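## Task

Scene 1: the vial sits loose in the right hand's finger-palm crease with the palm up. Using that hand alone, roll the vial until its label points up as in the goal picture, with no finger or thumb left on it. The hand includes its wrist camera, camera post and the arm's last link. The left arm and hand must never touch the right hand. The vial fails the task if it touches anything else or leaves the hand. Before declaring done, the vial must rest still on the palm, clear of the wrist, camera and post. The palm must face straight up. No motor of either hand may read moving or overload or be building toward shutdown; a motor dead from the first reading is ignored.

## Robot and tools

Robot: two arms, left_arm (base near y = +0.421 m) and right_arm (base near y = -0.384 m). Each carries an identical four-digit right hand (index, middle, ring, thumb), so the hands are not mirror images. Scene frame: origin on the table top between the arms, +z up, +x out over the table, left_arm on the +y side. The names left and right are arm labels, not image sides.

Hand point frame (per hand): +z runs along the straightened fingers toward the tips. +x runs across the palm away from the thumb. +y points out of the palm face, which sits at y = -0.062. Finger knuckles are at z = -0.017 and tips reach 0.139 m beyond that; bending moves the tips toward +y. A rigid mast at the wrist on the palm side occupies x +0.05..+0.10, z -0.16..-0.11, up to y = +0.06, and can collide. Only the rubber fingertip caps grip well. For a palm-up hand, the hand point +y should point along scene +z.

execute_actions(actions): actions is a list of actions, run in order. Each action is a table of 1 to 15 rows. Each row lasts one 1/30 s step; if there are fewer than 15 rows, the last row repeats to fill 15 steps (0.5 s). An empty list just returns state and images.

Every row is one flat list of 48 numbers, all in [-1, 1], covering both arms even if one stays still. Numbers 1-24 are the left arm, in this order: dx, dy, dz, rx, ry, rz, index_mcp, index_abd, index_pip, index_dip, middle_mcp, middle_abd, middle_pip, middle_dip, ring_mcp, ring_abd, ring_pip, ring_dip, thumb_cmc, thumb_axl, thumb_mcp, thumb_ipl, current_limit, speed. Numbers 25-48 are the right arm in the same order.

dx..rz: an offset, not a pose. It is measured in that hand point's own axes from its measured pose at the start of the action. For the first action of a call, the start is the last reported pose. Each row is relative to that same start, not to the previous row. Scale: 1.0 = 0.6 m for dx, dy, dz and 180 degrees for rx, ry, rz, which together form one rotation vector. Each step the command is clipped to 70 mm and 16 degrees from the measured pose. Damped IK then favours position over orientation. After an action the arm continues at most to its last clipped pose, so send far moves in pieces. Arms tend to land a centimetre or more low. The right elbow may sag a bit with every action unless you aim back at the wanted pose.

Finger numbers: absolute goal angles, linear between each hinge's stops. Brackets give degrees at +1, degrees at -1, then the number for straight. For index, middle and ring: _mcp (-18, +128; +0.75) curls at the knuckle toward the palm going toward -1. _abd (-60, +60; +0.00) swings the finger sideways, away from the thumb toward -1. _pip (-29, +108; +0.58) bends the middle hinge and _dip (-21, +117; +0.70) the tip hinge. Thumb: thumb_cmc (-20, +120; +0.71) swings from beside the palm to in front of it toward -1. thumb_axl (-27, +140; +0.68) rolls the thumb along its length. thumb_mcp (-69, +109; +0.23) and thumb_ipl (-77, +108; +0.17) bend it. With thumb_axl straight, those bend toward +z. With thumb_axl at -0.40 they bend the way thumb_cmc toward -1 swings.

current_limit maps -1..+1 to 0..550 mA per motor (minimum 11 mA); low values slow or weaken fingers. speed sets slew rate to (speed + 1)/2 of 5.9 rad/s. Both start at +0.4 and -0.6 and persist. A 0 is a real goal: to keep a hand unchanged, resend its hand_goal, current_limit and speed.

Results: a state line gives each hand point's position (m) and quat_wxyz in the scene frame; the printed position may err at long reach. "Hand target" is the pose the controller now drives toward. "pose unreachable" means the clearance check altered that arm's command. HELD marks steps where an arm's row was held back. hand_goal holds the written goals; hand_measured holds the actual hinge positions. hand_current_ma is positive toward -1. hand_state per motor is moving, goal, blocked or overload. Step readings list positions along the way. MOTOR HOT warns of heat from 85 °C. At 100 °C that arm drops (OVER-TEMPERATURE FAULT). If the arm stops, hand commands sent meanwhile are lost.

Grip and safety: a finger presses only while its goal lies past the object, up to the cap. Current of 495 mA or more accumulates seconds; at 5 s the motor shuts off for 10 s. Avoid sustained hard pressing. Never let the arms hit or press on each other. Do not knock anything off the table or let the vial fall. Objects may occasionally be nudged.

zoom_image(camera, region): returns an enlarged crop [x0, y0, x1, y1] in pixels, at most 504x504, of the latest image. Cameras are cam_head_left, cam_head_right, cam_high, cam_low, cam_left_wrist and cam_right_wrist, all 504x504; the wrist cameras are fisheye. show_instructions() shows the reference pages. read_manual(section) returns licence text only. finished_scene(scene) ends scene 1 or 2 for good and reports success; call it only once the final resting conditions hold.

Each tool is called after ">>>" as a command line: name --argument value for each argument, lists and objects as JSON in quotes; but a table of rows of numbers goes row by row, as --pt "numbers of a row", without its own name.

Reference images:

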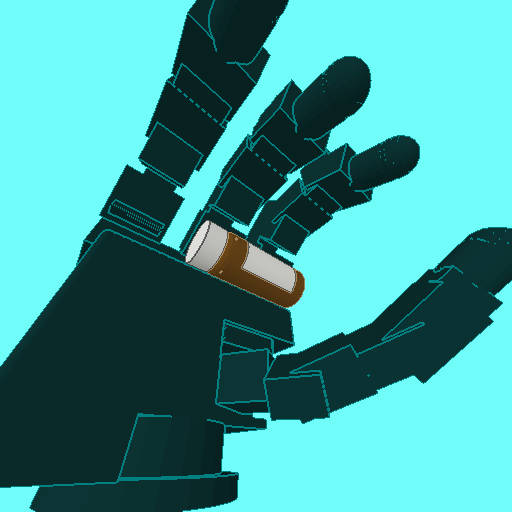

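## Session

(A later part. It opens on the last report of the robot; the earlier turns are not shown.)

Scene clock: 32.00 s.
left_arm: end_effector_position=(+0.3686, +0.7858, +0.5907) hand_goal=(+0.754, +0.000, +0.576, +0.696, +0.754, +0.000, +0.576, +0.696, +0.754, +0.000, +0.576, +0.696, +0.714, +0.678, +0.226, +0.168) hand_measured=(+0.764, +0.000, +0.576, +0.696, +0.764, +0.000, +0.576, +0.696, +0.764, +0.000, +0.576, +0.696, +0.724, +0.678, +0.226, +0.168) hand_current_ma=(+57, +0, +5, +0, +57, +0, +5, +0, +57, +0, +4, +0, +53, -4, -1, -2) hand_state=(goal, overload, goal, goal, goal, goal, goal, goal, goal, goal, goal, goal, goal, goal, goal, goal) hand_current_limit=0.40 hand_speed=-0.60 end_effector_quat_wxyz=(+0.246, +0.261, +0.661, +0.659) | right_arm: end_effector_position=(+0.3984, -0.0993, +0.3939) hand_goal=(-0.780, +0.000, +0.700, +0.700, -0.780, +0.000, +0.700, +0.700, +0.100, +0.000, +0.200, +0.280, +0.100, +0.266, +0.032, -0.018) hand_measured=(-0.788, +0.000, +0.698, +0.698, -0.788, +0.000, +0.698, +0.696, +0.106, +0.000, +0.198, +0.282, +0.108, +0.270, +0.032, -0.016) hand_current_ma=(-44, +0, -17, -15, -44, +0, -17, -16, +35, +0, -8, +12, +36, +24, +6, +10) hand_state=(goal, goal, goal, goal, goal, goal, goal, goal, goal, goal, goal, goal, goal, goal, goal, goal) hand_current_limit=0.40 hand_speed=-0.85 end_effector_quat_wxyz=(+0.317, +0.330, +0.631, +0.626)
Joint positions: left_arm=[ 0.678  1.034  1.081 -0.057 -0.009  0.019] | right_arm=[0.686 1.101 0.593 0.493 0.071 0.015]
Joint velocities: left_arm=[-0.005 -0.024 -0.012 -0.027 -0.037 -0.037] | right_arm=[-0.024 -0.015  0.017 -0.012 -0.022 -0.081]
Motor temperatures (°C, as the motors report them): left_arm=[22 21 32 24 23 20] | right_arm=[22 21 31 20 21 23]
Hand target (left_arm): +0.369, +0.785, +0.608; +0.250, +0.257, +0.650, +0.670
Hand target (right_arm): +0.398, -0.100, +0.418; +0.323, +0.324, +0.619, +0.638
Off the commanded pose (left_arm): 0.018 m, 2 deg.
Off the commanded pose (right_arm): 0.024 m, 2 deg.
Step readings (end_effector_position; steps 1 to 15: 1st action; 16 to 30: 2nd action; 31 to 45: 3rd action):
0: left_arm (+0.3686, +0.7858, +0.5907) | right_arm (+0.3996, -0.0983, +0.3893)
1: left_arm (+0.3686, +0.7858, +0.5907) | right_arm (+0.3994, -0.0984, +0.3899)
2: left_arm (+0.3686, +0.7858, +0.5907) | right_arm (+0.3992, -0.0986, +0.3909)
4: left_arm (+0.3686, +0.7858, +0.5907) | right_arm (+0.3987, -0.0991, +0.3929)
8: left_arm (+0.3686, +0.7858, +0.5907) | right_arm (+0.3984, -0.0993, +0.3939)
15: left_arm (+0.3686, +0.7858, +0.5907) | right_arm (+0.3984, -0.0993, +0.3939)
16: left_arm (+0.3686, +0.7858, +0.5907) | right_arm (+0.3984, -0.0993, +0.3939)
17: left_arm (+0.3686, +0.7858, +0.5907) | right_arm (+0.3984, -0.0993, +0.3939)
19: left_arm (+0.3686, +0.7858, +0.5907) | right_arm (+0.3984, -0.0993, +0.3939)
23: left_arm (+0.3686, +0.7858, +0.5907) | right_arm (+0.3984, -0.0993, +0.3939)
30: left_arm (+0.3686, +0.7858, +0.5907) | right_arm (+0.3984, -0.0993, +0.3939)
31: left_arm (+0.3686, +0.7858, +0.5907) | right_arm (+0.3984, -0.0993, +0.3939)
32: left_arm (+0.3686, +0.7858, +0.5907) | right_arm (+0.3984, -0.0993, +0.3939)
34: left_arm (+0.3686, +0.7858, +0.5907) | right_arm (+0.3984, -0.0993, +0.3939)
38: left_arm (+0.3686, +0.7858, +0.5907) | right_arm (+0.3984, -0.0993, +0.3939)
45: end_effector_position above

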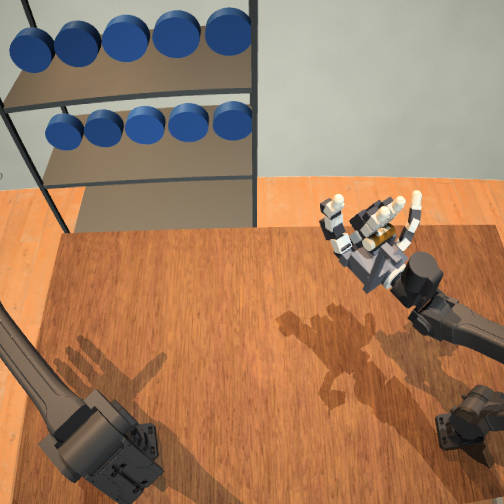

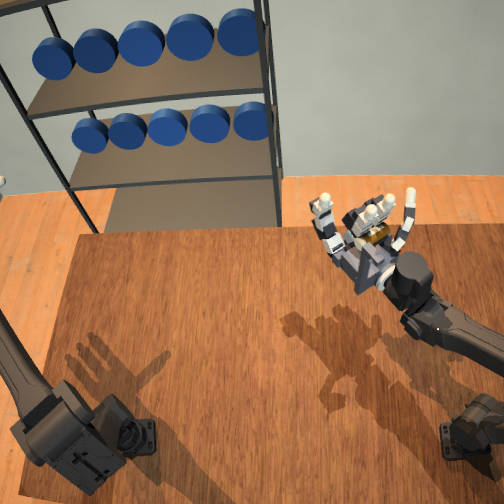

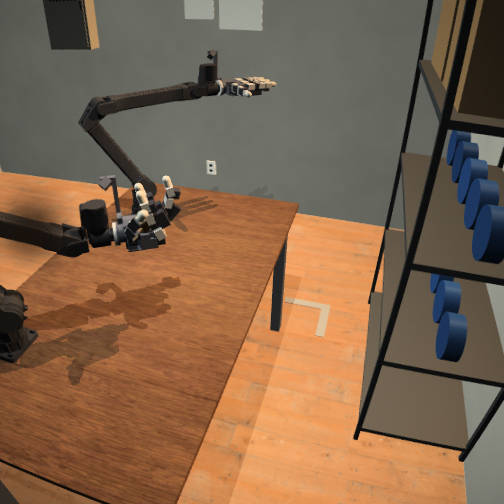

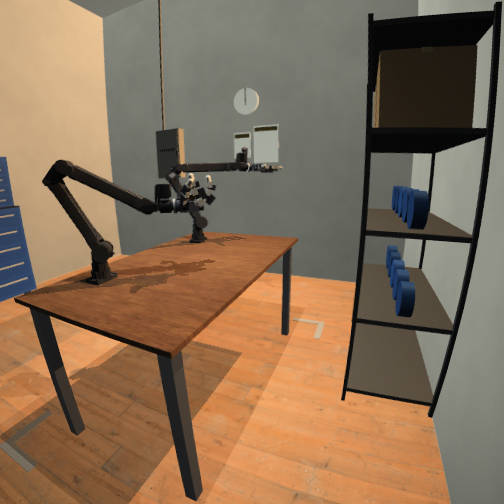

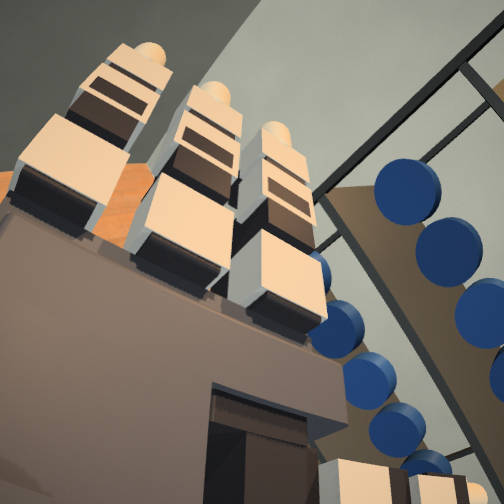

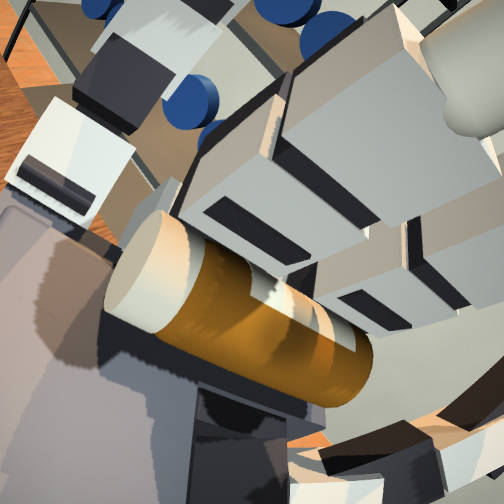

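It followed back. Push again, level a bit more.

>>> execute_actions --actions '[[[0,0.03,0,-0.01,0,0,0.754,0,0.576,0.696,0.754,0,0.576,0.696,0.754,0,0.576,0.696,0.714,0.678,0.226,0.168,0.4,-0.6,0,0.04,0,-0.012,0,0,-0.87,0,0.7,0.7,-0.87,0,0.7,0.7,0.1,0,0.2,0.28,0.1,0.266,0.032,-0.018,0.4,-0.88]],[[0,0.03,0,-0.01,0,0,0.754,0,0.576,0.696,0.754,0,0.576,0.696,0.754,0,0.576,0.696,0.714,0.678,0.226,0.168,0.4,-0.6,0,0.04,0,-0.019,0,0,-0.87,0,0.7,0.7,-0.87,0,0.7,0.7,0.1,0,0.2,0.28,0.1,0.266,0.032,-0.018,0.4,-0.85]],[[0,0.03,0,-0.01,0,0,0.754,0,0.576,0.696,0.754,0,0.576,0.696,0.754,0,0.576,0.696,0.714,0.678,0.226,0.168,0.4,-0.6,0,0.04,0,-0.012,0,0,-0.78,0,0.7,0.7,-0.78,0,0.7,0.7,0.1,0,0.2,0.28,0.1,0.266,0.032,-0.018,0.4,-0.85]],[[0,0.03,0,-0.01,0,0,0.754,0,0.576,0.696,0.754,0,0.576,0.696,0.754,0,0.576,0.696,0.714,0.678,0.226,0.168,0.4,-0.6,0,0.04,0,-0.012,0,0,-0.78,0,0.7,0.7,-0.78,0,0.7,0.7,0.1,0,0.2,0.28,0.1,0.266,0.032,-0.018,0.4,-0.85]]]'

Scene clock: 34.27 s.
left_arm: end_effector_position=(+0.3686, +0.7858, +0.5907) hand_goal=(+0.754, +0.000, +0.576, +0.696, +0.754, +0.000, +0.576, +0.696, +0.754, +0.000, +0.576, +0.696, +0.714, +0.678, +0.226, +0.168) hand_measured=(+0.764, +0.000, +0.576, +0.696, +0.764, +0.000, +0.576, +0.696, +0.764, +0.000, +0.576, +0.696, +0.724, +0.678, +0.226, +0.168) hand_current_ma=(+57, +0, +5, +0, +57, +0, +5, +0, +57, +0, +4, +0, +53, -4, -1, -2) hand_state=(goal, overload, goal, goal, goal, goal, goal, goal, goal, goal, goal, goal, goal, goal, goal, goal) hand_current_limit=0.40 hand_speed=-0.60 end_effector_quat_wxyz=(+0.246, +0.261, +0.661, +0.659) | right_arm: end_effector_position=(+0.3984, -0.0993, +0.3939) hand_goal=(-0.780, +0.000, +0.700, +0.700, -0.780, +0.000, +0.700, +0.700, +0.100, +0.000, +0.200, +0.280, +0.100, +0.266, +0.032, -0.018) hand_measured=(-0.788, +0.000, +0.698, +0.698, -0.788, +0.000, +0.698, +0.696, +0.106, +0.000, +0.198, +0.282, +0.108, +0.270, +0.032, -0.016) hand_current_ma=(-44, +0, -16, -15, -44, +0, -16, -16, +35, +0, -8, +12, +36, +24, +6, +10) hand_state=(goal, goal, goal, goal, goal, goal, goal, goal, goal, goal, goal, goal, goal, goal, goal, goal) hand_current_limit=0.40 hand_speed=-0.85 end_effector_quat_wxyz=(+0.317, +0.330, +0.631, +0.626)
Joint positions: left_arm=[ 0.678  1.034  1.081 -0.057 -0.009  0.019] | right_arm=[0.686 1.101 0.593 0.493 0.071 0.015]
Joint velocities: left_arm=[ 0.005 -0.005  0.007  0.012  0.007 -0.037] | right_arm=[-0.005 -0.005 -0.012 -0.007 -0.066  0.022]
Motor temperatures (°C, as the motors report them): left_arm=[22 21 33 24 23 20] | right_arm=[22 21 31 20 21 23]
Hand target (left_arm): +0.369, +0.785, +0.608; +0.250, +0.257, +0.650, +0.670
Hand target (right_arm): +0.398, -0.100, +0.418; +0.323, +0.324, +0.619, +0.638
Off the commanded pose (left_arm): 0.018 m, 2 deg.
Off the commanded pose (right_arm): 0.024 m, 2 deg.
Step readings (end_effector_position; steps 1 to 15: 1st action; 16 to 30: 2nd action; 31 to 45: 3rd action; 46 to 60: 4th action):
0: left_arm (+0.3686, +0.7858, +0.5907) | right_arm (+0.3984, -0.0993, +0.3939)
1: left_arm (+0.3686, +0.7858, +0.5907) | right_arm (+0.3984, -0.0993, +0.3939)
2: left_arm (+0.3686, +0.7858, +0.5907) | right_arm (+0.3984, -0.0993, +0.3939)
4: left_arm (+0.3686, +0.7858, +0.5907) | right_arm (+0.3984, -0.0993, +0.3939)
8: left_arm (+0.3686, +0.7858, +0.5907) | right_arm (+0.3984, -0.0993, +0.3939)
15: left_arm (+0.3686, +0.7858, +0.5907) | right_arm (+0.3984, -0.0993, +0.3939)
16: left_arm (+0.3686, +0.7858, +0.5907) | right_arm (+0.3984, -0.0993, +0.3939)
17: left_arm (+0.3686, +0.7858, +0.5907) | right_arm (+0.3984, -0.0993, +0.3939)
19: left_arm (+0.3686, +0.7858, +0.5907) | right_arm (+0.3984, -0.0993, +0.3939)
23: left_arm (+0.3686, +0.7858, +0.5907) | right_arm (+0.3984, -0.0993, +0.3939)
30: left_arm (+0.3686, +0.7858, +0.5907) | right_arm (+0.3984, -0.0993, +0.3939)
31: left_arm (+0.3686, +0.7858, +0.5907) | right_arm (+0.3984, -0.0993, +0.3939)
32: left_arm (+0.3686, +0.7858, +0.5907) | right_arm (+0.3984, -0.0993, +0.3939)
34: left_arm (+0.3686, +0.7858, +0.5907) | right_arm (+0.3984, -0.0993, +0.3939)
38: left_arm (+0.3686, +0.7858, +0.5907) | right_arm (+0.3984, -0.0993, +0.3939)
45: left_arm (+0.3686, +0.7858, +0.5907) | right_arm (+0.3984, -0.0993, +0.3939)
46: left_arm (+0.3686, +0.7858, +0.5907) | right_arm (+0.3984, -0.0993, +0.3939)
47: left_arm (+0.3686, +0.7858, +0.5907) | right_arm (+0.3984, -0.0993, +0.3939)
49: left_arm (+0.3686, +0.7858, +0.5907) | right_arm (+0.3984, -0.0993, +0.3939)
53: left_arm (+0.3686, +0.7858, +0.5907) | right_arm (+0.3984, -0.0993, +0.3939)
60: end_effector_position above

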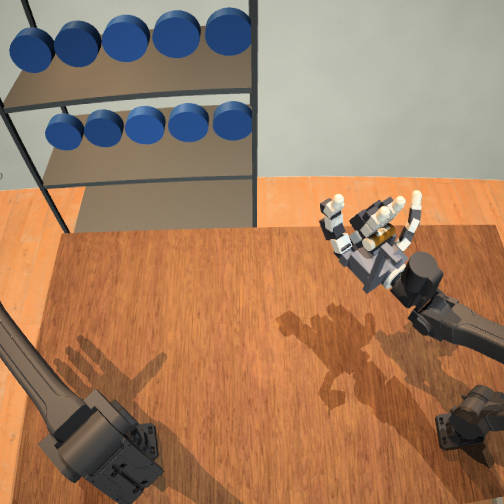

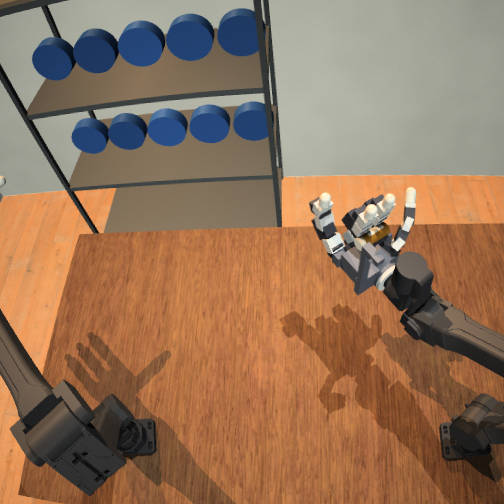

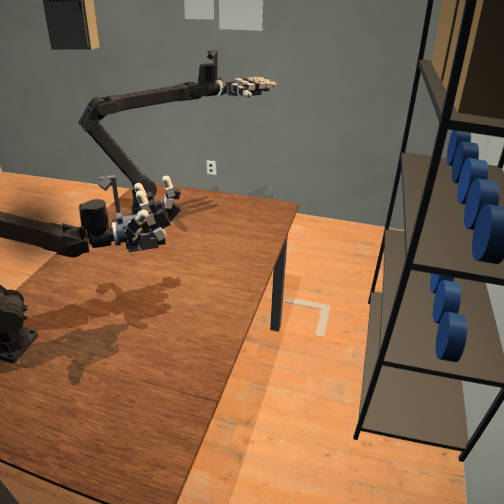

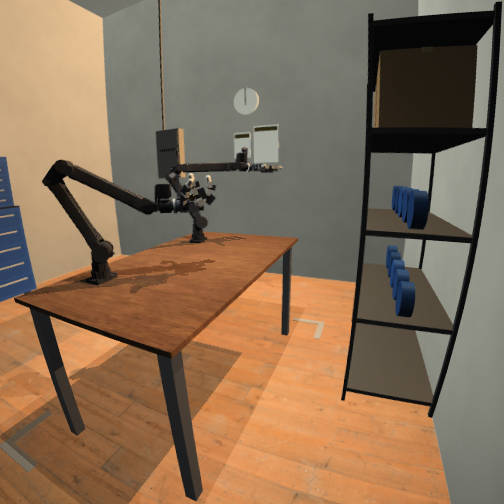

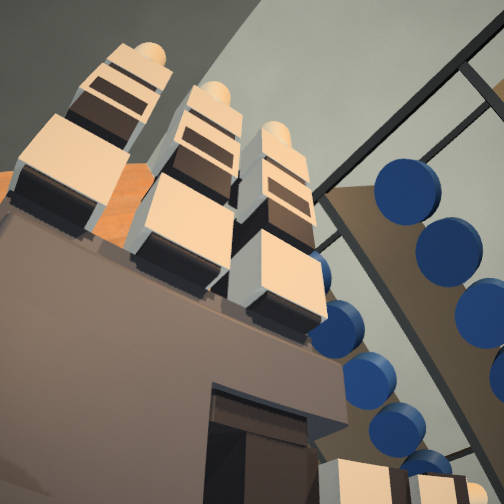

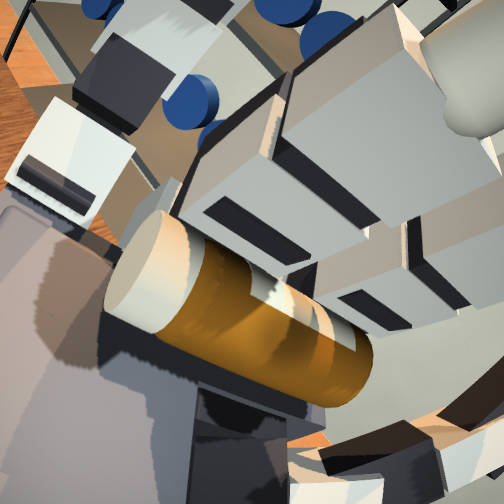

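>>> execute_actions --actions '[[[0,0.03,0,-0.01,0,0,0.754,0,0.576,0.696,0.754,0,0.576,0.696,0.754,0,0.576,0.696,0.714,0.678,0.226,0.168,0.4,-0.6,0,0.04,0,-0.012,0,0,-0.87,0,0.7,0.7,-0.87,0,0.7,0.7,0.1,0,0.2,0.28,0.1,0.266,0.032,-0.018,0.4,-0.88]],[[0,0.03,0,-0.01,0,0,0.754,0,0.576,0.696,0.754,0,0.576,0.696,0.754,0,0.576,0.696,0.714,0.678,0.226,0.168,0.4,-0.6,0,0.04,0,-0.025,0,0,-0.87,0,0.7,0.7,-0.87,0,0.7,0.7,0.1,0,0.2,0.28,0.1,0.266,0.032,-0.018,0.4,-0.85]],[[0,0.03,0,-0.01,0,0,0.754,0,0.576,0.696,0.754,0,0.576,0.696,0.754,0,0.576,0.696,0.714,0.678,0.226,0.168,0.4,-0.6,0,0.04,0,-0.014,0,0,-0.78,0,0.7,0.7,-0.78,0,0.7,0.7,0.1,0,0.2,0.28,0.1,0.266,0.032,-0.018,0.4,-0.85]],[[0,0.03,0,-0.01,0,0,0.754,0,0.576,0.696,0.754,0,0.576,0.696,0.754,0,0.576,0.696,0.714,0.678,0.226,0.168,0.4,-0.6,0,0.04,0,-0.014,0,0,-0.78,0,0.7,0.7,-0.78,0,0.7,0.7,0.1,0,0.2,0.28,0.1,0.266,0.032,-0.018,0.4,-0.85]]]'

Scene clock: 36.63 s.
left_arm: end_effector_position=(+0.3686, +0.7858, +0.5907) hand_goal=(+0.754, +0.000, +0.576, +0.696, +0.754, +0.000, +0.576, +0.696, +0.754, +0.000, +0.576, +0.696, +0.714, +0.678, +0.226, +0.168) hand_measured=(+0.764, +0.000, +0.576, +0.696, +0.764, +0.000, +0.576, +0.696, +0.764, +0.000, +0.576, +0.696, +0.724, +0.678, +0.226, +0.168) hand_current_ma=(+57, +0, +5, +0, +57, +0, +5, +0, +57, +0, +4, +0, +53, -4, -1, -2) hand_state=(goal, overload, goal, goal, goal, goal, goal, goal, goal, goal, goal, goal, goal, goal, goal, goal) hand_current_limit=0.40 hand_speed=-0.60 end_effector_quat_wxyz=(+0.246, +0.261, +0.661, +0.659) | right_arm: end_effector_position=(+0.3963, -0.1011, +0.4023) hand_goal=(-0.780, +0.000, +0.700, +0.700, -0.780, +0.000, +0.700, +0.700, +0.100, +0.000, +0.200, +0.280, +0.100, +0.266, +0.032, -0.018) hand_measured=(-0.788, +0.000, +0.698, +0.698, -0.790, +0.000, +0.698, +0.696, +0.106, +0.000, +0.198, +0.282, +0.108, +0.270, +0.032, -0.016) hand_current_ma=(-49, +0, -16, -15, -50, +0, -16, -16, +37, +0, -7, +12, +36, +24, +6, +10) hand_state=(goal, goal, goal, goal, goal, goal, goal, goal, goal, goal, goal, goal, goal, goal, goal, goal) hand_current_limit=0.40 hand_speed=-0.85 end_effector_quat_wxyz=(+0.322, +0.326, +0.620, +0.638)
Joint positions: left_arm=[ 0.678  1.034  1.081 -0.057 -0.009  0.019] | right_arm=[0.686 1.101 0.593 0.529 0.071 0.015]
Joint velocities: left_arm=[-0.005 -0.015  0.017  0.007  0.022  0.022] | right_arm=[-0.015 -0.015  0.007 -0.007  0.007 -0.066]
Motor temperatures (°C, as the motors report them): left_arm=[22 21 33 24 23 20] | right_arm=[22 21 32 20 21 23]
Hand target (left_arm): +0.369, +0.785, +0.608; +0.250, +0.257, +0.650, +0.670
Hand target (right_arm): +0.395, -0.102, +0.426; +0.329, +0.318, +0.606, +0.651
Off the commanded pose (left_arm): 0.018 m, 2 deg.
Off the commanded pose (right_arm): 0.024 m, 3 deg.
Step readings (end_effector_position; steps 1 to 15: 1st action; 16 to 30: 2nd action; 31 to 45: 3rd action; 46 to 60: 4th action):
0: left_arm (+0.3686, +0.7858, +0.5907) | right_arm (+0.3984, -0.0993, +0.3939)
1: left_arm (+0.3686, +0.7858, +0.5907) | right_arm (+0.3984, -0.0993, +0.3939)
2: left_arm (+0.3686, +0.7858, +0.5907) | right_arm (+0.3984, -0.0993, +0.3939)
4: left_arm (+0.3686, +0.7858, +0.5907) | right_arm (+0.3984, -0.0993, +0.3939)
8: left_arm (+0.3686, +0.7858, +0.5907) | right_arm (+0.3984, -0.0993, +0.3939)
15: left_arm (+0.3686, +0.7858, +0.5907) | right_arm (+0.3984, -0.0993, +0.3939)
16: left_arm (+0.3686, +0.7858, +0.5907) | right_arm (+0.3982, -0.0995, +0.3949)
17: left_arm (+0.3686, +0.7858, +0.5907) | right_arm (+0.3978, -0.0998, +0.3966)
19: left_arm (+0.3686, +0.7858, +0.5907) | right_arm (+0.3968, -0.1006, +0.4005)
23: left_arm (+0.3686, +0.7858, +0.5907) | right_arm (+0.3963, -0.1011, +0.4023)
30: left_arm (+0.3686, +0.7858, +0.5907) | right_arm (+0.3963, -0.1011, +0.4023)
31: left_arm (+0.3686, +0.7858, +0.5907) | right_arm (+0.3963, -0.1011, +0.4023)
32: left_arm (+0.3686, +0.7858, +0.5907) | right_arm (+0.3963, -0.1011, +0.4023)
34: left_arm (+0.3686, +0.7858, +0.5907) | right_arm (+0.3963, -0.1011, +0.4023)
38: left_arm (+0.3686, +0.7858, +0.5907) | right_arm (+0.3963, -0.1011, +0.4023)
45: left_arm (+0.3686, +0.7858, +0.5907) | right_arm (+0.3963, -0.1011, +0.4023)
46: left_arm (+0.3686, +0.7858, +0.5907) | right_arm (+0.3963, -0.1011, +0.4023)
47: left_arm (+0.3686, +0.7858, +0.5907) | right_arm (+0.3963, -0.1011, +0.4023)
49: left_arm (+0.3686, +0.7858, +0.5907) | right_arm (+0.3963, -0.1011, +0.4023)
53: left_arm (+0.3686, +0.7858, +0.5907) | right_arm (+0.3963, -0.1011, +0.4023)
60: end_effector_position above

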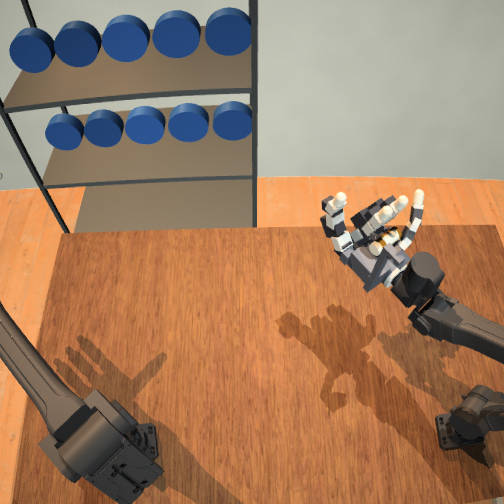

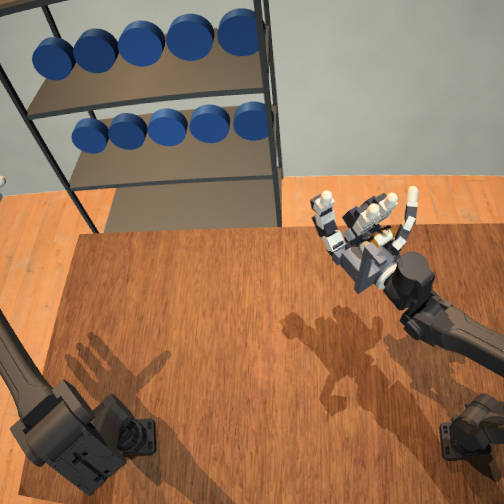

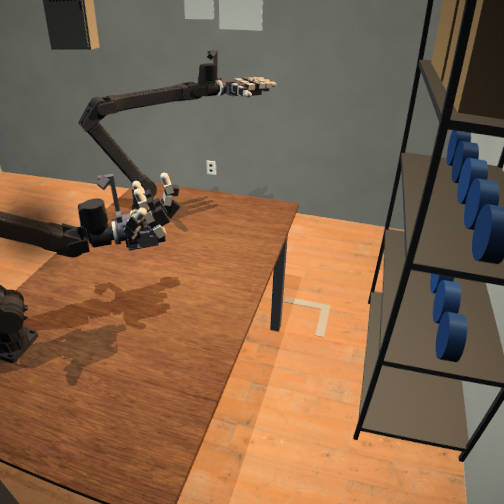

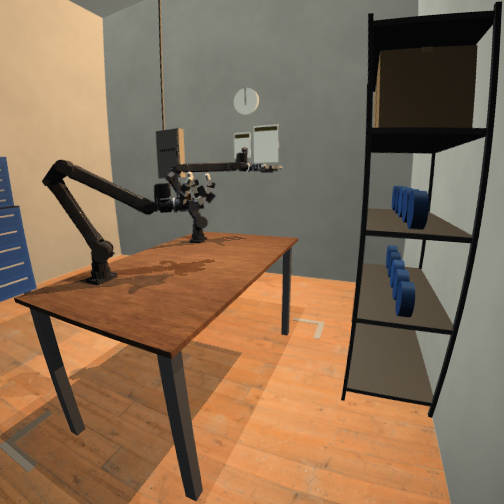

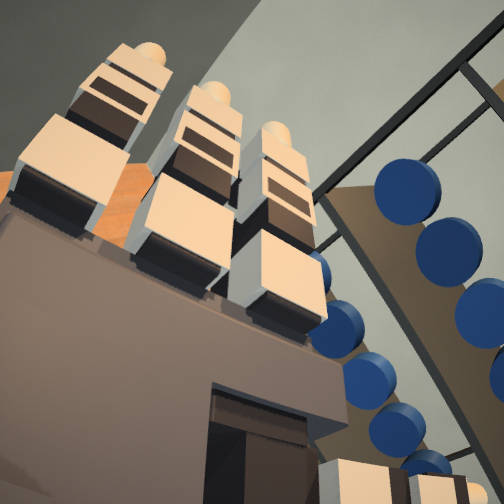

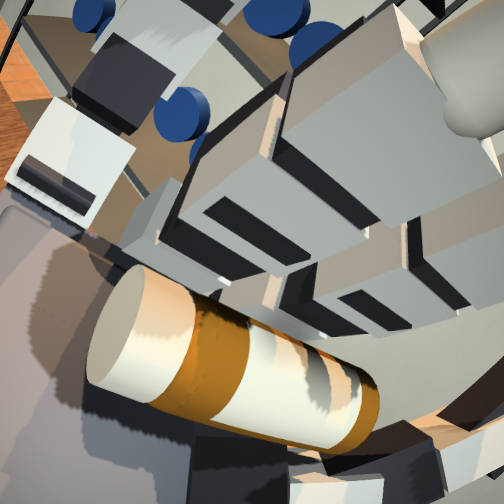

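>>> execute_actions --actions '[[[0,0.03,0,-0.01,0,0,0.754,0,0.576,0.696,0.754,0,0.576,0.696,0.754,0,0.576,0.696,0.714,0.678,0.226,0.168,0.4,-0.6,0,0.035,0,0.003,0,0,-0.86,0,0.7,0.7,-0.86,0,0.7,0.7,0.1,0,0.2,0.28,0.1,0.266,0.032,-0.018,0.4,-0.8]],[[0,0.03,0,-0.01,0,0,0.754,0,0.576,0.696,0.754,0,0.576,0.696,0.754,0,0.576,0.696,0.714,0.678,0.226,0.168,0.4,-0.6,0,0.04,0,-0.012,0,0,-0.86,0,0.7,0.7,-0.86,0,0.7,0.7,0.1,0,0.2,0.28,0.1,0.266,0.032,-0.018,0.4,-0.8]]]'

Scene clock: 37.97 s.
left_arm: end_effector_position=(+0.3686, +0.7858, +0.5907) hand_goal=(+0.754, +0.000, +0.576, +0.696, +0.754, +0.000, +0.576, +0.696, +0.754, +0.000, +0.576, +0.696, +0.714, +0.678, +0.226, +0.168) hand_measured=(+0.764, +0.000, +0.576, +0.696, +0.764, +0.000, +0.576, +0.696, +0.764, +0.000, +0.576, +0.696, +0.724, +0.678, +0.226, +0.168) hand_current_ma=(+57, +0, +5, +0, +57, +0, +5, +0, +57, +0, +4, +0, +53, -4, -1, -2) hand_state=(goal, overload, goal, goal, goal, goal, goal, goal, goal, goal, goal, goal, goal, goal, goal, goal) hand_current_limit=0.40 hand_speed=-0.60 end_effector_quat_wxyz=(+0.246, +0.261, +0.661, +0.659) | right_arm: end_effector_position=(+0.3962, -0.1011, +0.3948) hand_goal=(-0.860, +0.000, +0.700, +0.700, -0.860, +0.000, +0.700, +0.700, +0.100, +0.000, +0.200, +0.280, +0.100, +0.266, +0.032, -0.018) hand_measured=(-0.862, +0.000, +0.698, +0.698, -0.862, +0.000, +0.698, +0.698, +0.106, +0.000, +0.198, +0.282, +0.108, +0.270, +0.032, -0.016) hand_current_ma=(-7, +0, -15, -15, -7, +0, -15, -15, +36, +0, -7, +12, +37, +24, +6, +10) hand_state=(goal, goal, goal, goal, goal, goal, goal, goal, goal, goal, goal, goal, goal, goal, goal, goal) hand_current_limit=0.40 hand_speed=-0.80 end_effector_quat_wxyz=(+0.314, +0.333, +0.637, +0.620)
Joint positions: left_arm=[ 0.678  1.034  1.081 -0.057 -0.009  0.019] | right_arm=[0.686 1.077 0.593 0.45  0.071 0.015]
Joint velocities: left_arm=[-0.005 -0.015 -0.007 -0.007 -0.095  0.007] | right_arm=[-0.015 -0.005 -0.007 -0.007  0.007  0.022]
Motor temperatures (°C, as the motors report them): left_arm=[22 21 33 24 23 20] | right_arm=[22 21 32 20 21 23]
Hand target (left_arm): +0.369, +0.785, +0.608; +0.250, +0.257, +0.650, +0.670
Hand target (right_arm): +0.396, -0.101, +0.419; +0.321, +0.327, +0.625, +0.632
Off the commanded pose (left_arm): 0.018 m, 2 deg.
Off the commanded pose (right_arm): 0.024 m, 2 deg.
Step readings (end_effector_position; steps 1 to 15: 1st action; 16 to 30: 2nd action):
0: left_arm (+0.3686, +0.7858, +0.5907) | right_arm (+0.3963, -0.1011, +0.4023)
1: left_arm (+0.3686, +0.7858, +0.5907) | right_arm (+0.3966, -0.1008, +0.4006)
2: left_arm (+0.3686, +0.7858, +0.5907) | right_arm (+0.3969, -0.1005, +0.3981)
4: left_arm (+0.3686, +0.7858, +0.5907) | right_arm (+0.3970, -0.1005, +0.3946)
8: left_arm (+0.3686, +0.7858, +0.5907) | right_arm (+0.3962, -0.1011, +0.3950)
15: left_arm (+0.3686, +0.7858, +0.5907) | right_arm (+0.3962, -0.1011, +0.3948)
16: left_arm (+0.3686, +0.7858, +0.5907) | right_arm (+0.3962, -0.1011, +0.3948)
17: left_arm (+0.3686, +0.7858, +0.5907) | right_arm (+0.3962, -0.1011, +0.3948)
19: left_arm (+0.3686, +0.7858, +0.5907) | right_arm (+0.3962, -0.1011, +0.3948)
23: left_arm (+0.3686, +0.7858, +0.5907) | right_arm (+0.3962, -0.1011, +0.3948)
30: end_effector_position above

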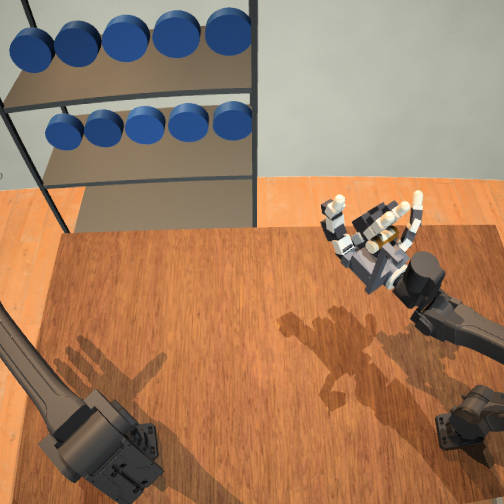

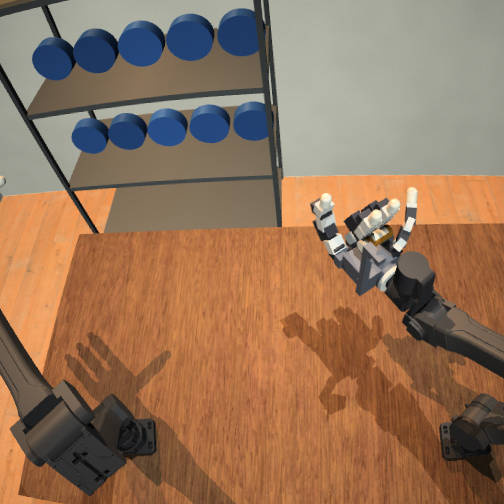

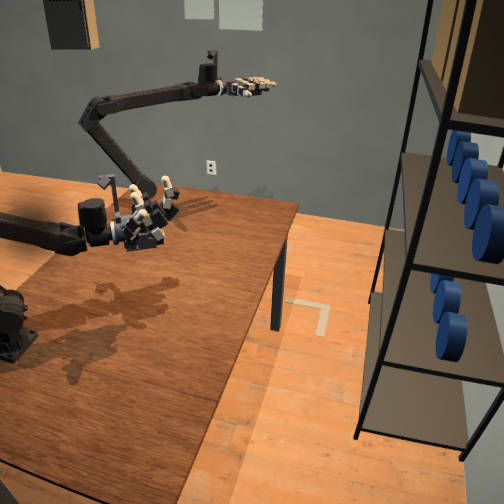

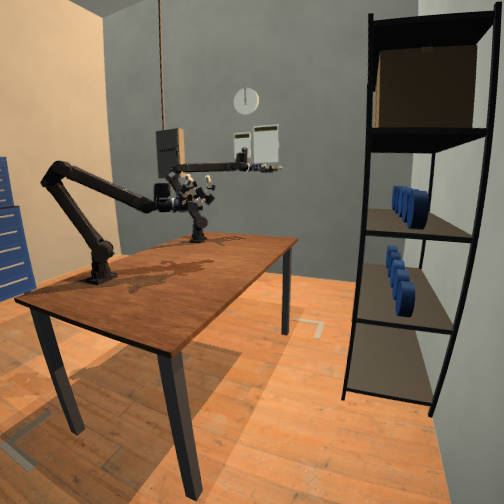

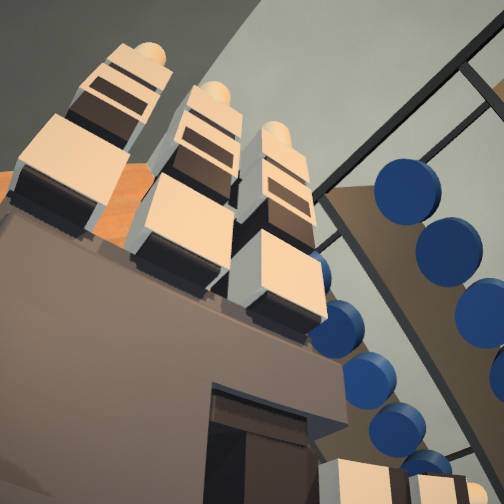

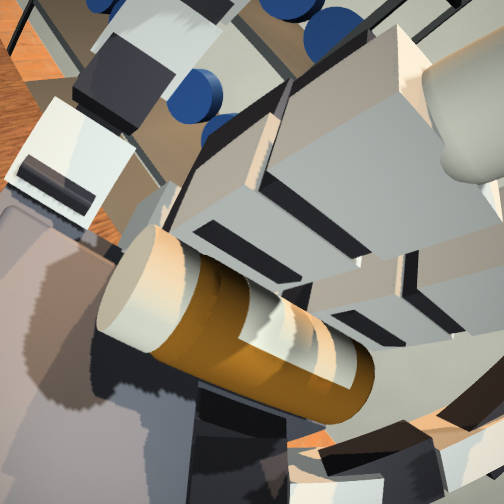

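>>> execute_actions --actions '[[[0,0.03,0,-0.01,0,0,0.754,0,0.576,0.696,0.754,0,0.576,0.696,0.754,0,0.576,0.696,0.714,0.678,0.226,0.168,0.4,-0.6,0,0.04,0,-0.025,0,0,-0.86,0,0.7,0.7,-0.86,0,0.7,0.7,0.1,0,0.2,0.28,0.1,0.266,0.032,-0.018,0.4,-0.85]],[[0,0.03,0,-0.01,0,0,0.754,0,0.576,0.696,0.754,0,0.576,0.696,0.754,0,0.576,0.696,0.714,0.678,0.226,0.168,0.4,-0.6,0,0.04,0,-0.014,0,0,-0.78,0,0.7,0.7,-0.78,0,0.7,0.7,0.1,0,0.2,0.28,0.1,0.266,0.032,-0.018,0.4,-0.85]],[[0,0.03,0,-0.01,0,0,0.754,0,0.576,0.696,0.754,0,0.576,0.696,0.754,0,0.576,0.696,0.714,0.678,0.226,0.168,0.4,-0.6,0,0.04,0,-0.014,0,0,-0.78,0,0.7,0.7,-0.78,0,0.7,0.7,0.1,0,0.2,0.28,0.1,0.266,0.032,-0.018,0.4,-0.85]]]'

Scene clock: 39.73 s.
left_arm: end_effector_position=(+0.3686, +0.7858, +0.5907) hand_goal=(+0.754, +0.000, +0.576, +0.696, +0.754, +0.000, +0.576, +0.696, +0.754, +0.000, +0.576, +0.696, +0.714, +0.678, +0.226, +0.168) hand_measured=(+0.764, +0.000, +0.576, +0.696, +0.764, +0.000, +0.576, +0.696, +0.764, +0.000, +0.576, +0.696, +0.724, +0.678, +0.226, +0.168) hand_current_ma=(+57, +0, +5, +0, +57, +0, +5, +0, +57, +0, +4, +0, +53, -4, -1, -2) hand_state=(goal, overload, goal, goal, goal, goal, goal, goal, goal, goal, goal, goal, goal, goal, goal, goal) hand_current_limit=0.40 hand_speed=-0.60 end_effector_quat_wxyz=(+0.246, +0.261, +0.661, +0.659) | right_arm: end_effector_position=(+0.3941, -0.1029, +0.4035) hand_goal=(-0.780, +0.000, +0.700, +0.700, -0.780, +0.000, +0.700, +0.700, +0.100, +0.000, +0.200, +0.280, +0.100, +0.266, +0.032, -0.018) hand_measured=(-0.788, +0.000, +0.698, +0.698, -0.788, +0.000, +0.698, +0.698, +0.106, +0.000, +0.198, +0.282, +0.108, +0.270, +0.032, -0.016) hand_current_ma=(-46, +0, -15, -15, -48, +0, -15, -15, +38, +0, -7, +12, +37, +24, +6, +10) hand_state=(goal, goal, goal, goal, goal, goal, goal, goal, goal, goal, goal, goal, goal, goal, goal, goal) hand_current_limit=0.40 hand_speed=-0.85 end_effector_quat_wxyz=(+0.319, +0.328, +0.625, +0.632)
Joint positions: left_arm=[ 0.678  1.034  1.081 -0.057 -0.009  0.019] | right_arm=[0.686 1.078 0.593 0.487 0.071 0.015]
Joint velocities: left_arm=[-0.005 -0.015 -0.002 -0.022 -0.139  0.022] | right_arm=[-0.005 -0.005 -0.007 -0.022 -0.037  0.037]
Motor temperatures (°C, as the motors report them): left_arm=[22 21 33 24 23 20] | right_arm=[22 21 32 20 21 23]
Hand target (left_arm): +0.369, +0.785, +0.608; +0.250, +0.257, +0.650, +0.670
Hand target (right_arm): +0.393, -0.104, +0.427; +0.327, +0.320, +0.611, +0.646
Off the commanded pose (left_arm): 0.018 m, 2 deg.
Off the commanded pose (right_arm): 0.024 m, 3 deg.
Step readings (end_effector_position; steps 1 to 15: 1st action; 16 to 30: 2nd action; 31 to 45: 3rd action):
0: left_arm (+0.3686, +0.7858, +0.5907) | right_arm (+0.3962, -0.1011, +0.3948)
1: left_arm (+0.3686, +0.7858, +0.5907) | right_arm (+0.3959, -0.1014, +0.3959)
2: left_arm (+0.3686, +0.7858, +0.5907) | right_arm (+0.3955, -0.1017, +0.3977)
4: left_arm (+0.3686, +0.7858, +0.5907) | right_arm (+0.3946, -0.1024, +0.4015)
8: left_arm (+0.3686, +0.7858, +0.5907) | right_arm (+0.3941, -0.1029, +0.4035)
15: left_arm (+0.3686, +0.7858, +0.5907) | right_arm (+0.3941, -0.1029, +0.4035)
16: left_arm (+0.3686, +0.7858, +0.5907) | right_arm (+0.3941, -0.1029, +0.4035)
17: left_arm (+0.3686, +0.7858, +0.5907) | right_arm (+0.3941, -0.1029, +0.4035)
19: left_arm (+0.3686, +0.7858, +0.5907) | right_arm (+0.3941, -0.1029, +0.4035)
23: left_arm (+0.3686, +0.7858, +0.5907) | right_arm (+0.3941, -0.1029, +0.4035)
30: left_arm (+0.3686, +0.7858, +0.5907) | right_arm (+0.3941, -0.1029, +0.4035)
31: left_arm (+0.3686, +0.7858, +0.5907) | right_arm (+0.3941, -0.1029, +0.4035)
32: left_arm (+0.3686, +0.7858, +0.5907) | right_arm (+0.3941, -0.1029, +0.4035)
34: left_arm (+0.3686, +0.7858, +0.5907) | right_arm (+0.3941, -0.1029, +0.4035)
38: left_arm (+0.3686, +0.7858, +0.5907) | right_arm (+0.3941, -0.1029, +0.4035)
45: end_effector_position above

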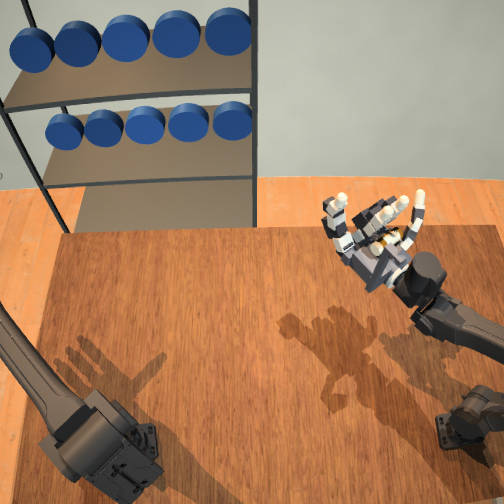

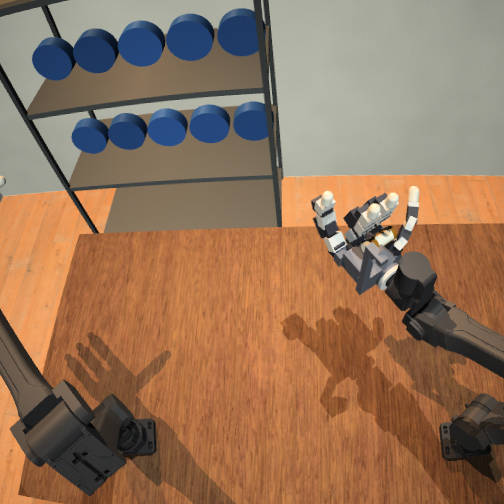

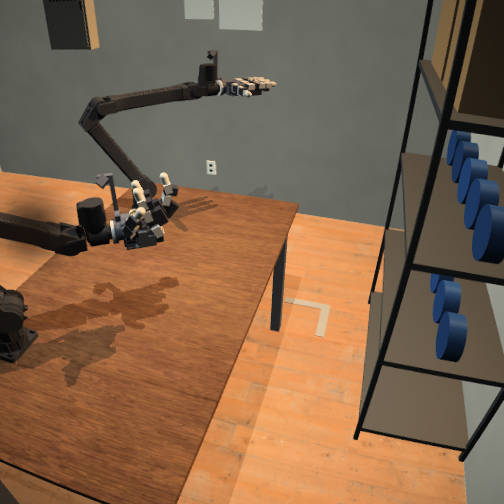

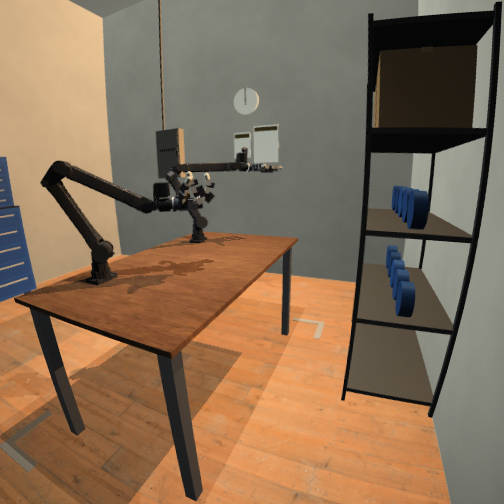

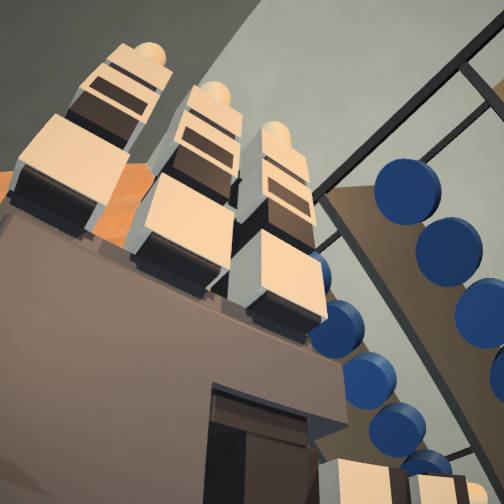

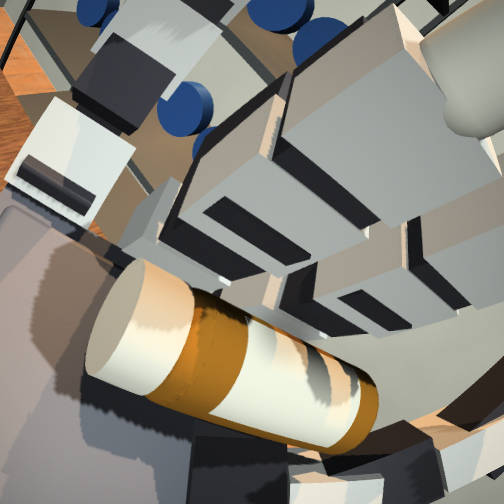

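>>> execute_actions --actions '[[[0,0.03,0,-0.01,0,0,0.754,0,0.576,0.696,0.754,0,0.576,0.696,0.754,0,0.576,0.696,0.714,0.678,0.226,0.168,0.4,-0.6,0,0.04,0,-0.014,0,0,-0.86,0,0.7,0.7,-0.86,0,0.7,0.7,0.1,0,0.2,0.28,-0.15,0.4,-0.2,-0.018,0.4,-0.85]],[[0,0.03,0,-0.01,0,0,0.754,0,0.576,0.696,0.754,0,0.576,0.696,0.754,0,0.576,0.696,0.714,0.678,0.226,0.168,0.4,-0.6,0,0.04,0,-0.014,0,0,-0.86,0,0.7,0.7,-0.86,0,0.7,0.7,0.1,0,0.2,0.28,-0.15,0.4,-0.2,-0.018,0.4,-0.85]],[[0,0.03,0,-0.01,0,0,0.754,0,0.576,0.696,0.754,0,0.576,0.696,0.754,0,0.576,0.696,0.714,0.678,0.226,0.168,0.4,-0.6,0,0.04,0,-0.014,0,0,-0.86,0,0.7,0.7,-0.86,0,0.7,0.7,0.1,0,0.2,0.28,-0.15,0.4,-0.2,-0.018,0.4,-0.85]]]'

Scene clock: 41.47 s.
left_arm: end_effector_position=(+0.3686, +0.7858, +0.5907) hand_goal=(+0.754, +0.000, +0.576, +0.696, +0.754, +0.000, +0.576, +0.696, +0.754, +0.000, +0.576, +0.696, +0.714, +0.678, +0.226, +0.168) hand_measured=(+0.764, +0.000, +0.576, +0.696, +0.764, +0.000, +0.576, +0.696, +0.764, +0.000, +0.576, +0.696, +0.724, +0.678, +0.226, +0.168) hand_current_ma=(+57, +0, +5, +0, +57, +0, +5, +0, +57, +0, +4, +0, +53, -4, -1, -2) hand_state=(goal, overload, goal, goal, goal, goal, goal, goal, goal, goal, goal, goal, goal, goal, goal, goal) hand_current_limit=0.40 hand_speed=-0.60 end_effector_quat_wxyz=(+0.246, +0.261, +0.661, +0.659) | right_arm: end_effector_position=(+0.3941, -0.1029, +0.4035) hand_goal=(-0.860, +0.000, +0.700, +0.700, -0.860, +0.000, +0.700, +0.700, +0.100, +0.000, +0.200, +0.280, -0.150, +0.400, -0.200, -0.018) hand_measured=(-0.854, -0.032, +0.702, +0.698, -0.862, +0.000, +0.698, +0.698, +0.106, +0.000, +0.198, +0.282, -0.034, +0.404, -0.124, -0.014) hand_current_ma=(+39, -144, +9, -15, -9, +0, -15, -15, +38, +0, -7, +12, +385, +27, +385, +27) hand_state=(goal, blocked, goal, goal, goal, goal, goal, goal, goal, goal, goal, goal, blocked, goal, blocked, goal) hand_current_limit=0.40 hand_speed=-0.85 end_effector_quat_wxyz=(+0.319, +0.328, +0.625, +0.632)
Joint positions: left_arm=[ 0.678  1.034  1.081 -0.057 -0.009  0.019] | right_arm=[0.686 1.078 0.593 0.487 0.071 0.015]
Joint velocities: left_arm=[-0.005 -0.015  0.002 -0.007 -0.051 -0.051] | right_arm=[-0.005 -0.005 -0.012 -0.017  0.051 -0.022]
Motor temperatures (°C, as the motors report them): left_arm=[22 21 34 24 23 20] | right_arm=[22 21 32 20 21 23]
Hand target (left_arm): +0.369, +0.785, +0.608; +0.250, +0.257, +0.650, +0.670
Hand target (right_arm): +0.393, -0.104, +0.427; +0.327, +0.320, +0.611, +0.646
Off the commanded pose (left_arm): 0.018 m, 2 deg.
Off the commanded pose (right_arm): 0.024 m, 3 deg.
Step readings (end_effector_position; steps 1 to 15: 1st action; 16 to 30: 2nd action; 31 to 45: 3rd action):
0: left_arm (+0.3686, +0.7858, +0.5907) | right_arm (+0.3941, -0.1029, +0.4035)
1: left_arm (+0.3686, +0.7858, +0.5907) | right_arm (+0.3941, -0.1029, +0.4035)
2: left_arm (+0.3686, +0.7858, +0.5907) | right_arm (+0.3941, -0.1029, +0.4035)
4: left_arm (+0.3686, +0.7858, +0.5907) | right_arm (+0.3941, -0.1029, +0.4035)
8: left_arm (+0.3686, +0.7858, +0.5907) | right_arm (+0.3941, -0.1029, +0.4035)
15: left_arm (+0.3686, +0.7858, +0.5907) | right_arm (+0.3941, -0.1029, +0.4035)
16: left_arm (+0.3686, +0.7858, +0.5907) | right_arm (+0.3941, -0.1029, +0.4035)
17: left_arm (+0.3686, +0.7858, +0.5907) | right_arm (+0.3941, -0.1029, +0.4035)
19: left_arm (+0.3686, +0.7858, +0.5907) | right_arm (+0.3941, -0.1029, +0.4035)
23: left_arm (+0.3686, +0.7858, +0.5907) | right_arm (+0.3941, -0.1029, +0.4035)
30: left_arm (+0.3686, +0.7858, +0.5907) | right_arm (+0.3941, -0.1029, +0.4035)
31: left_arm (+0.3686, +0.7858, +0.5907) | right_arm (+0.3941, -0.1029, +0.4035)
32: left_arm (+0.3686, +0.7858, +0.5907) | right_arm (+0.3941, -0.1029, +0.4035)
34: left_arm (+0.3686, +0.7858, +0.5907) | right_arm (+0.3941, -0.1029, +0.4035)
38: left_arm (+0.3686, +0.7858, +0.5907) | right_arm (+0.3941, -0.1029, +0.4035)
45: end_effector_position above

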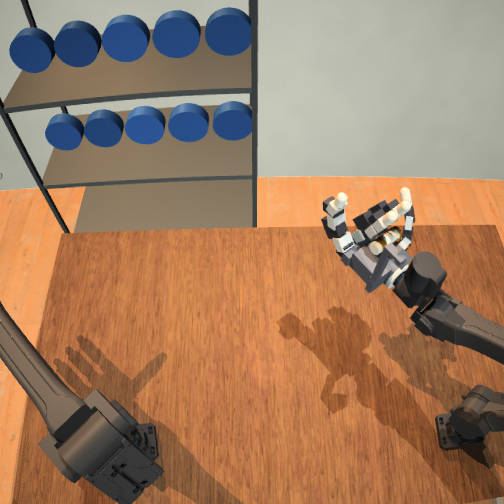

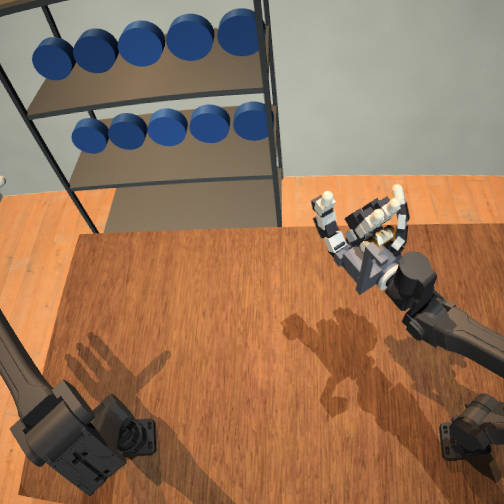

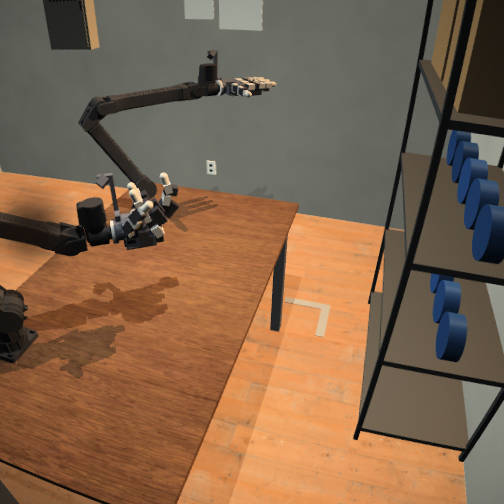

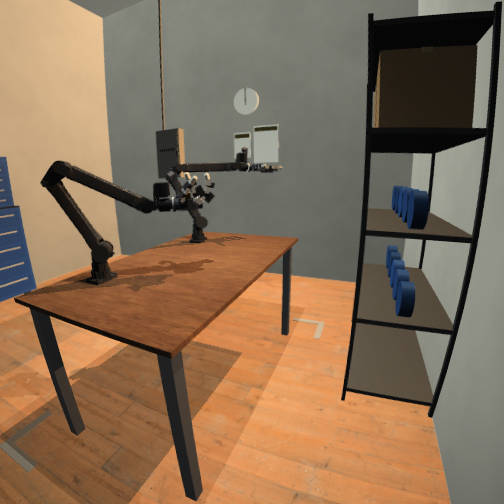

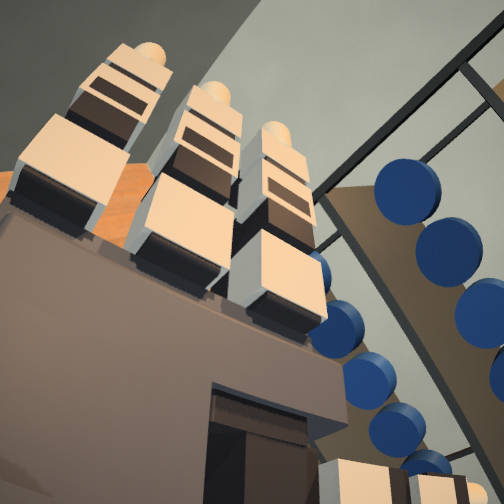

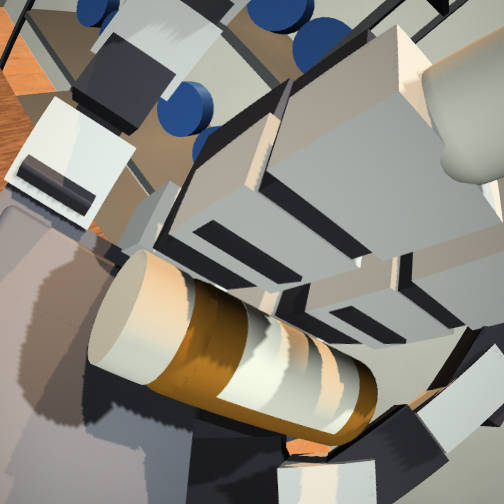

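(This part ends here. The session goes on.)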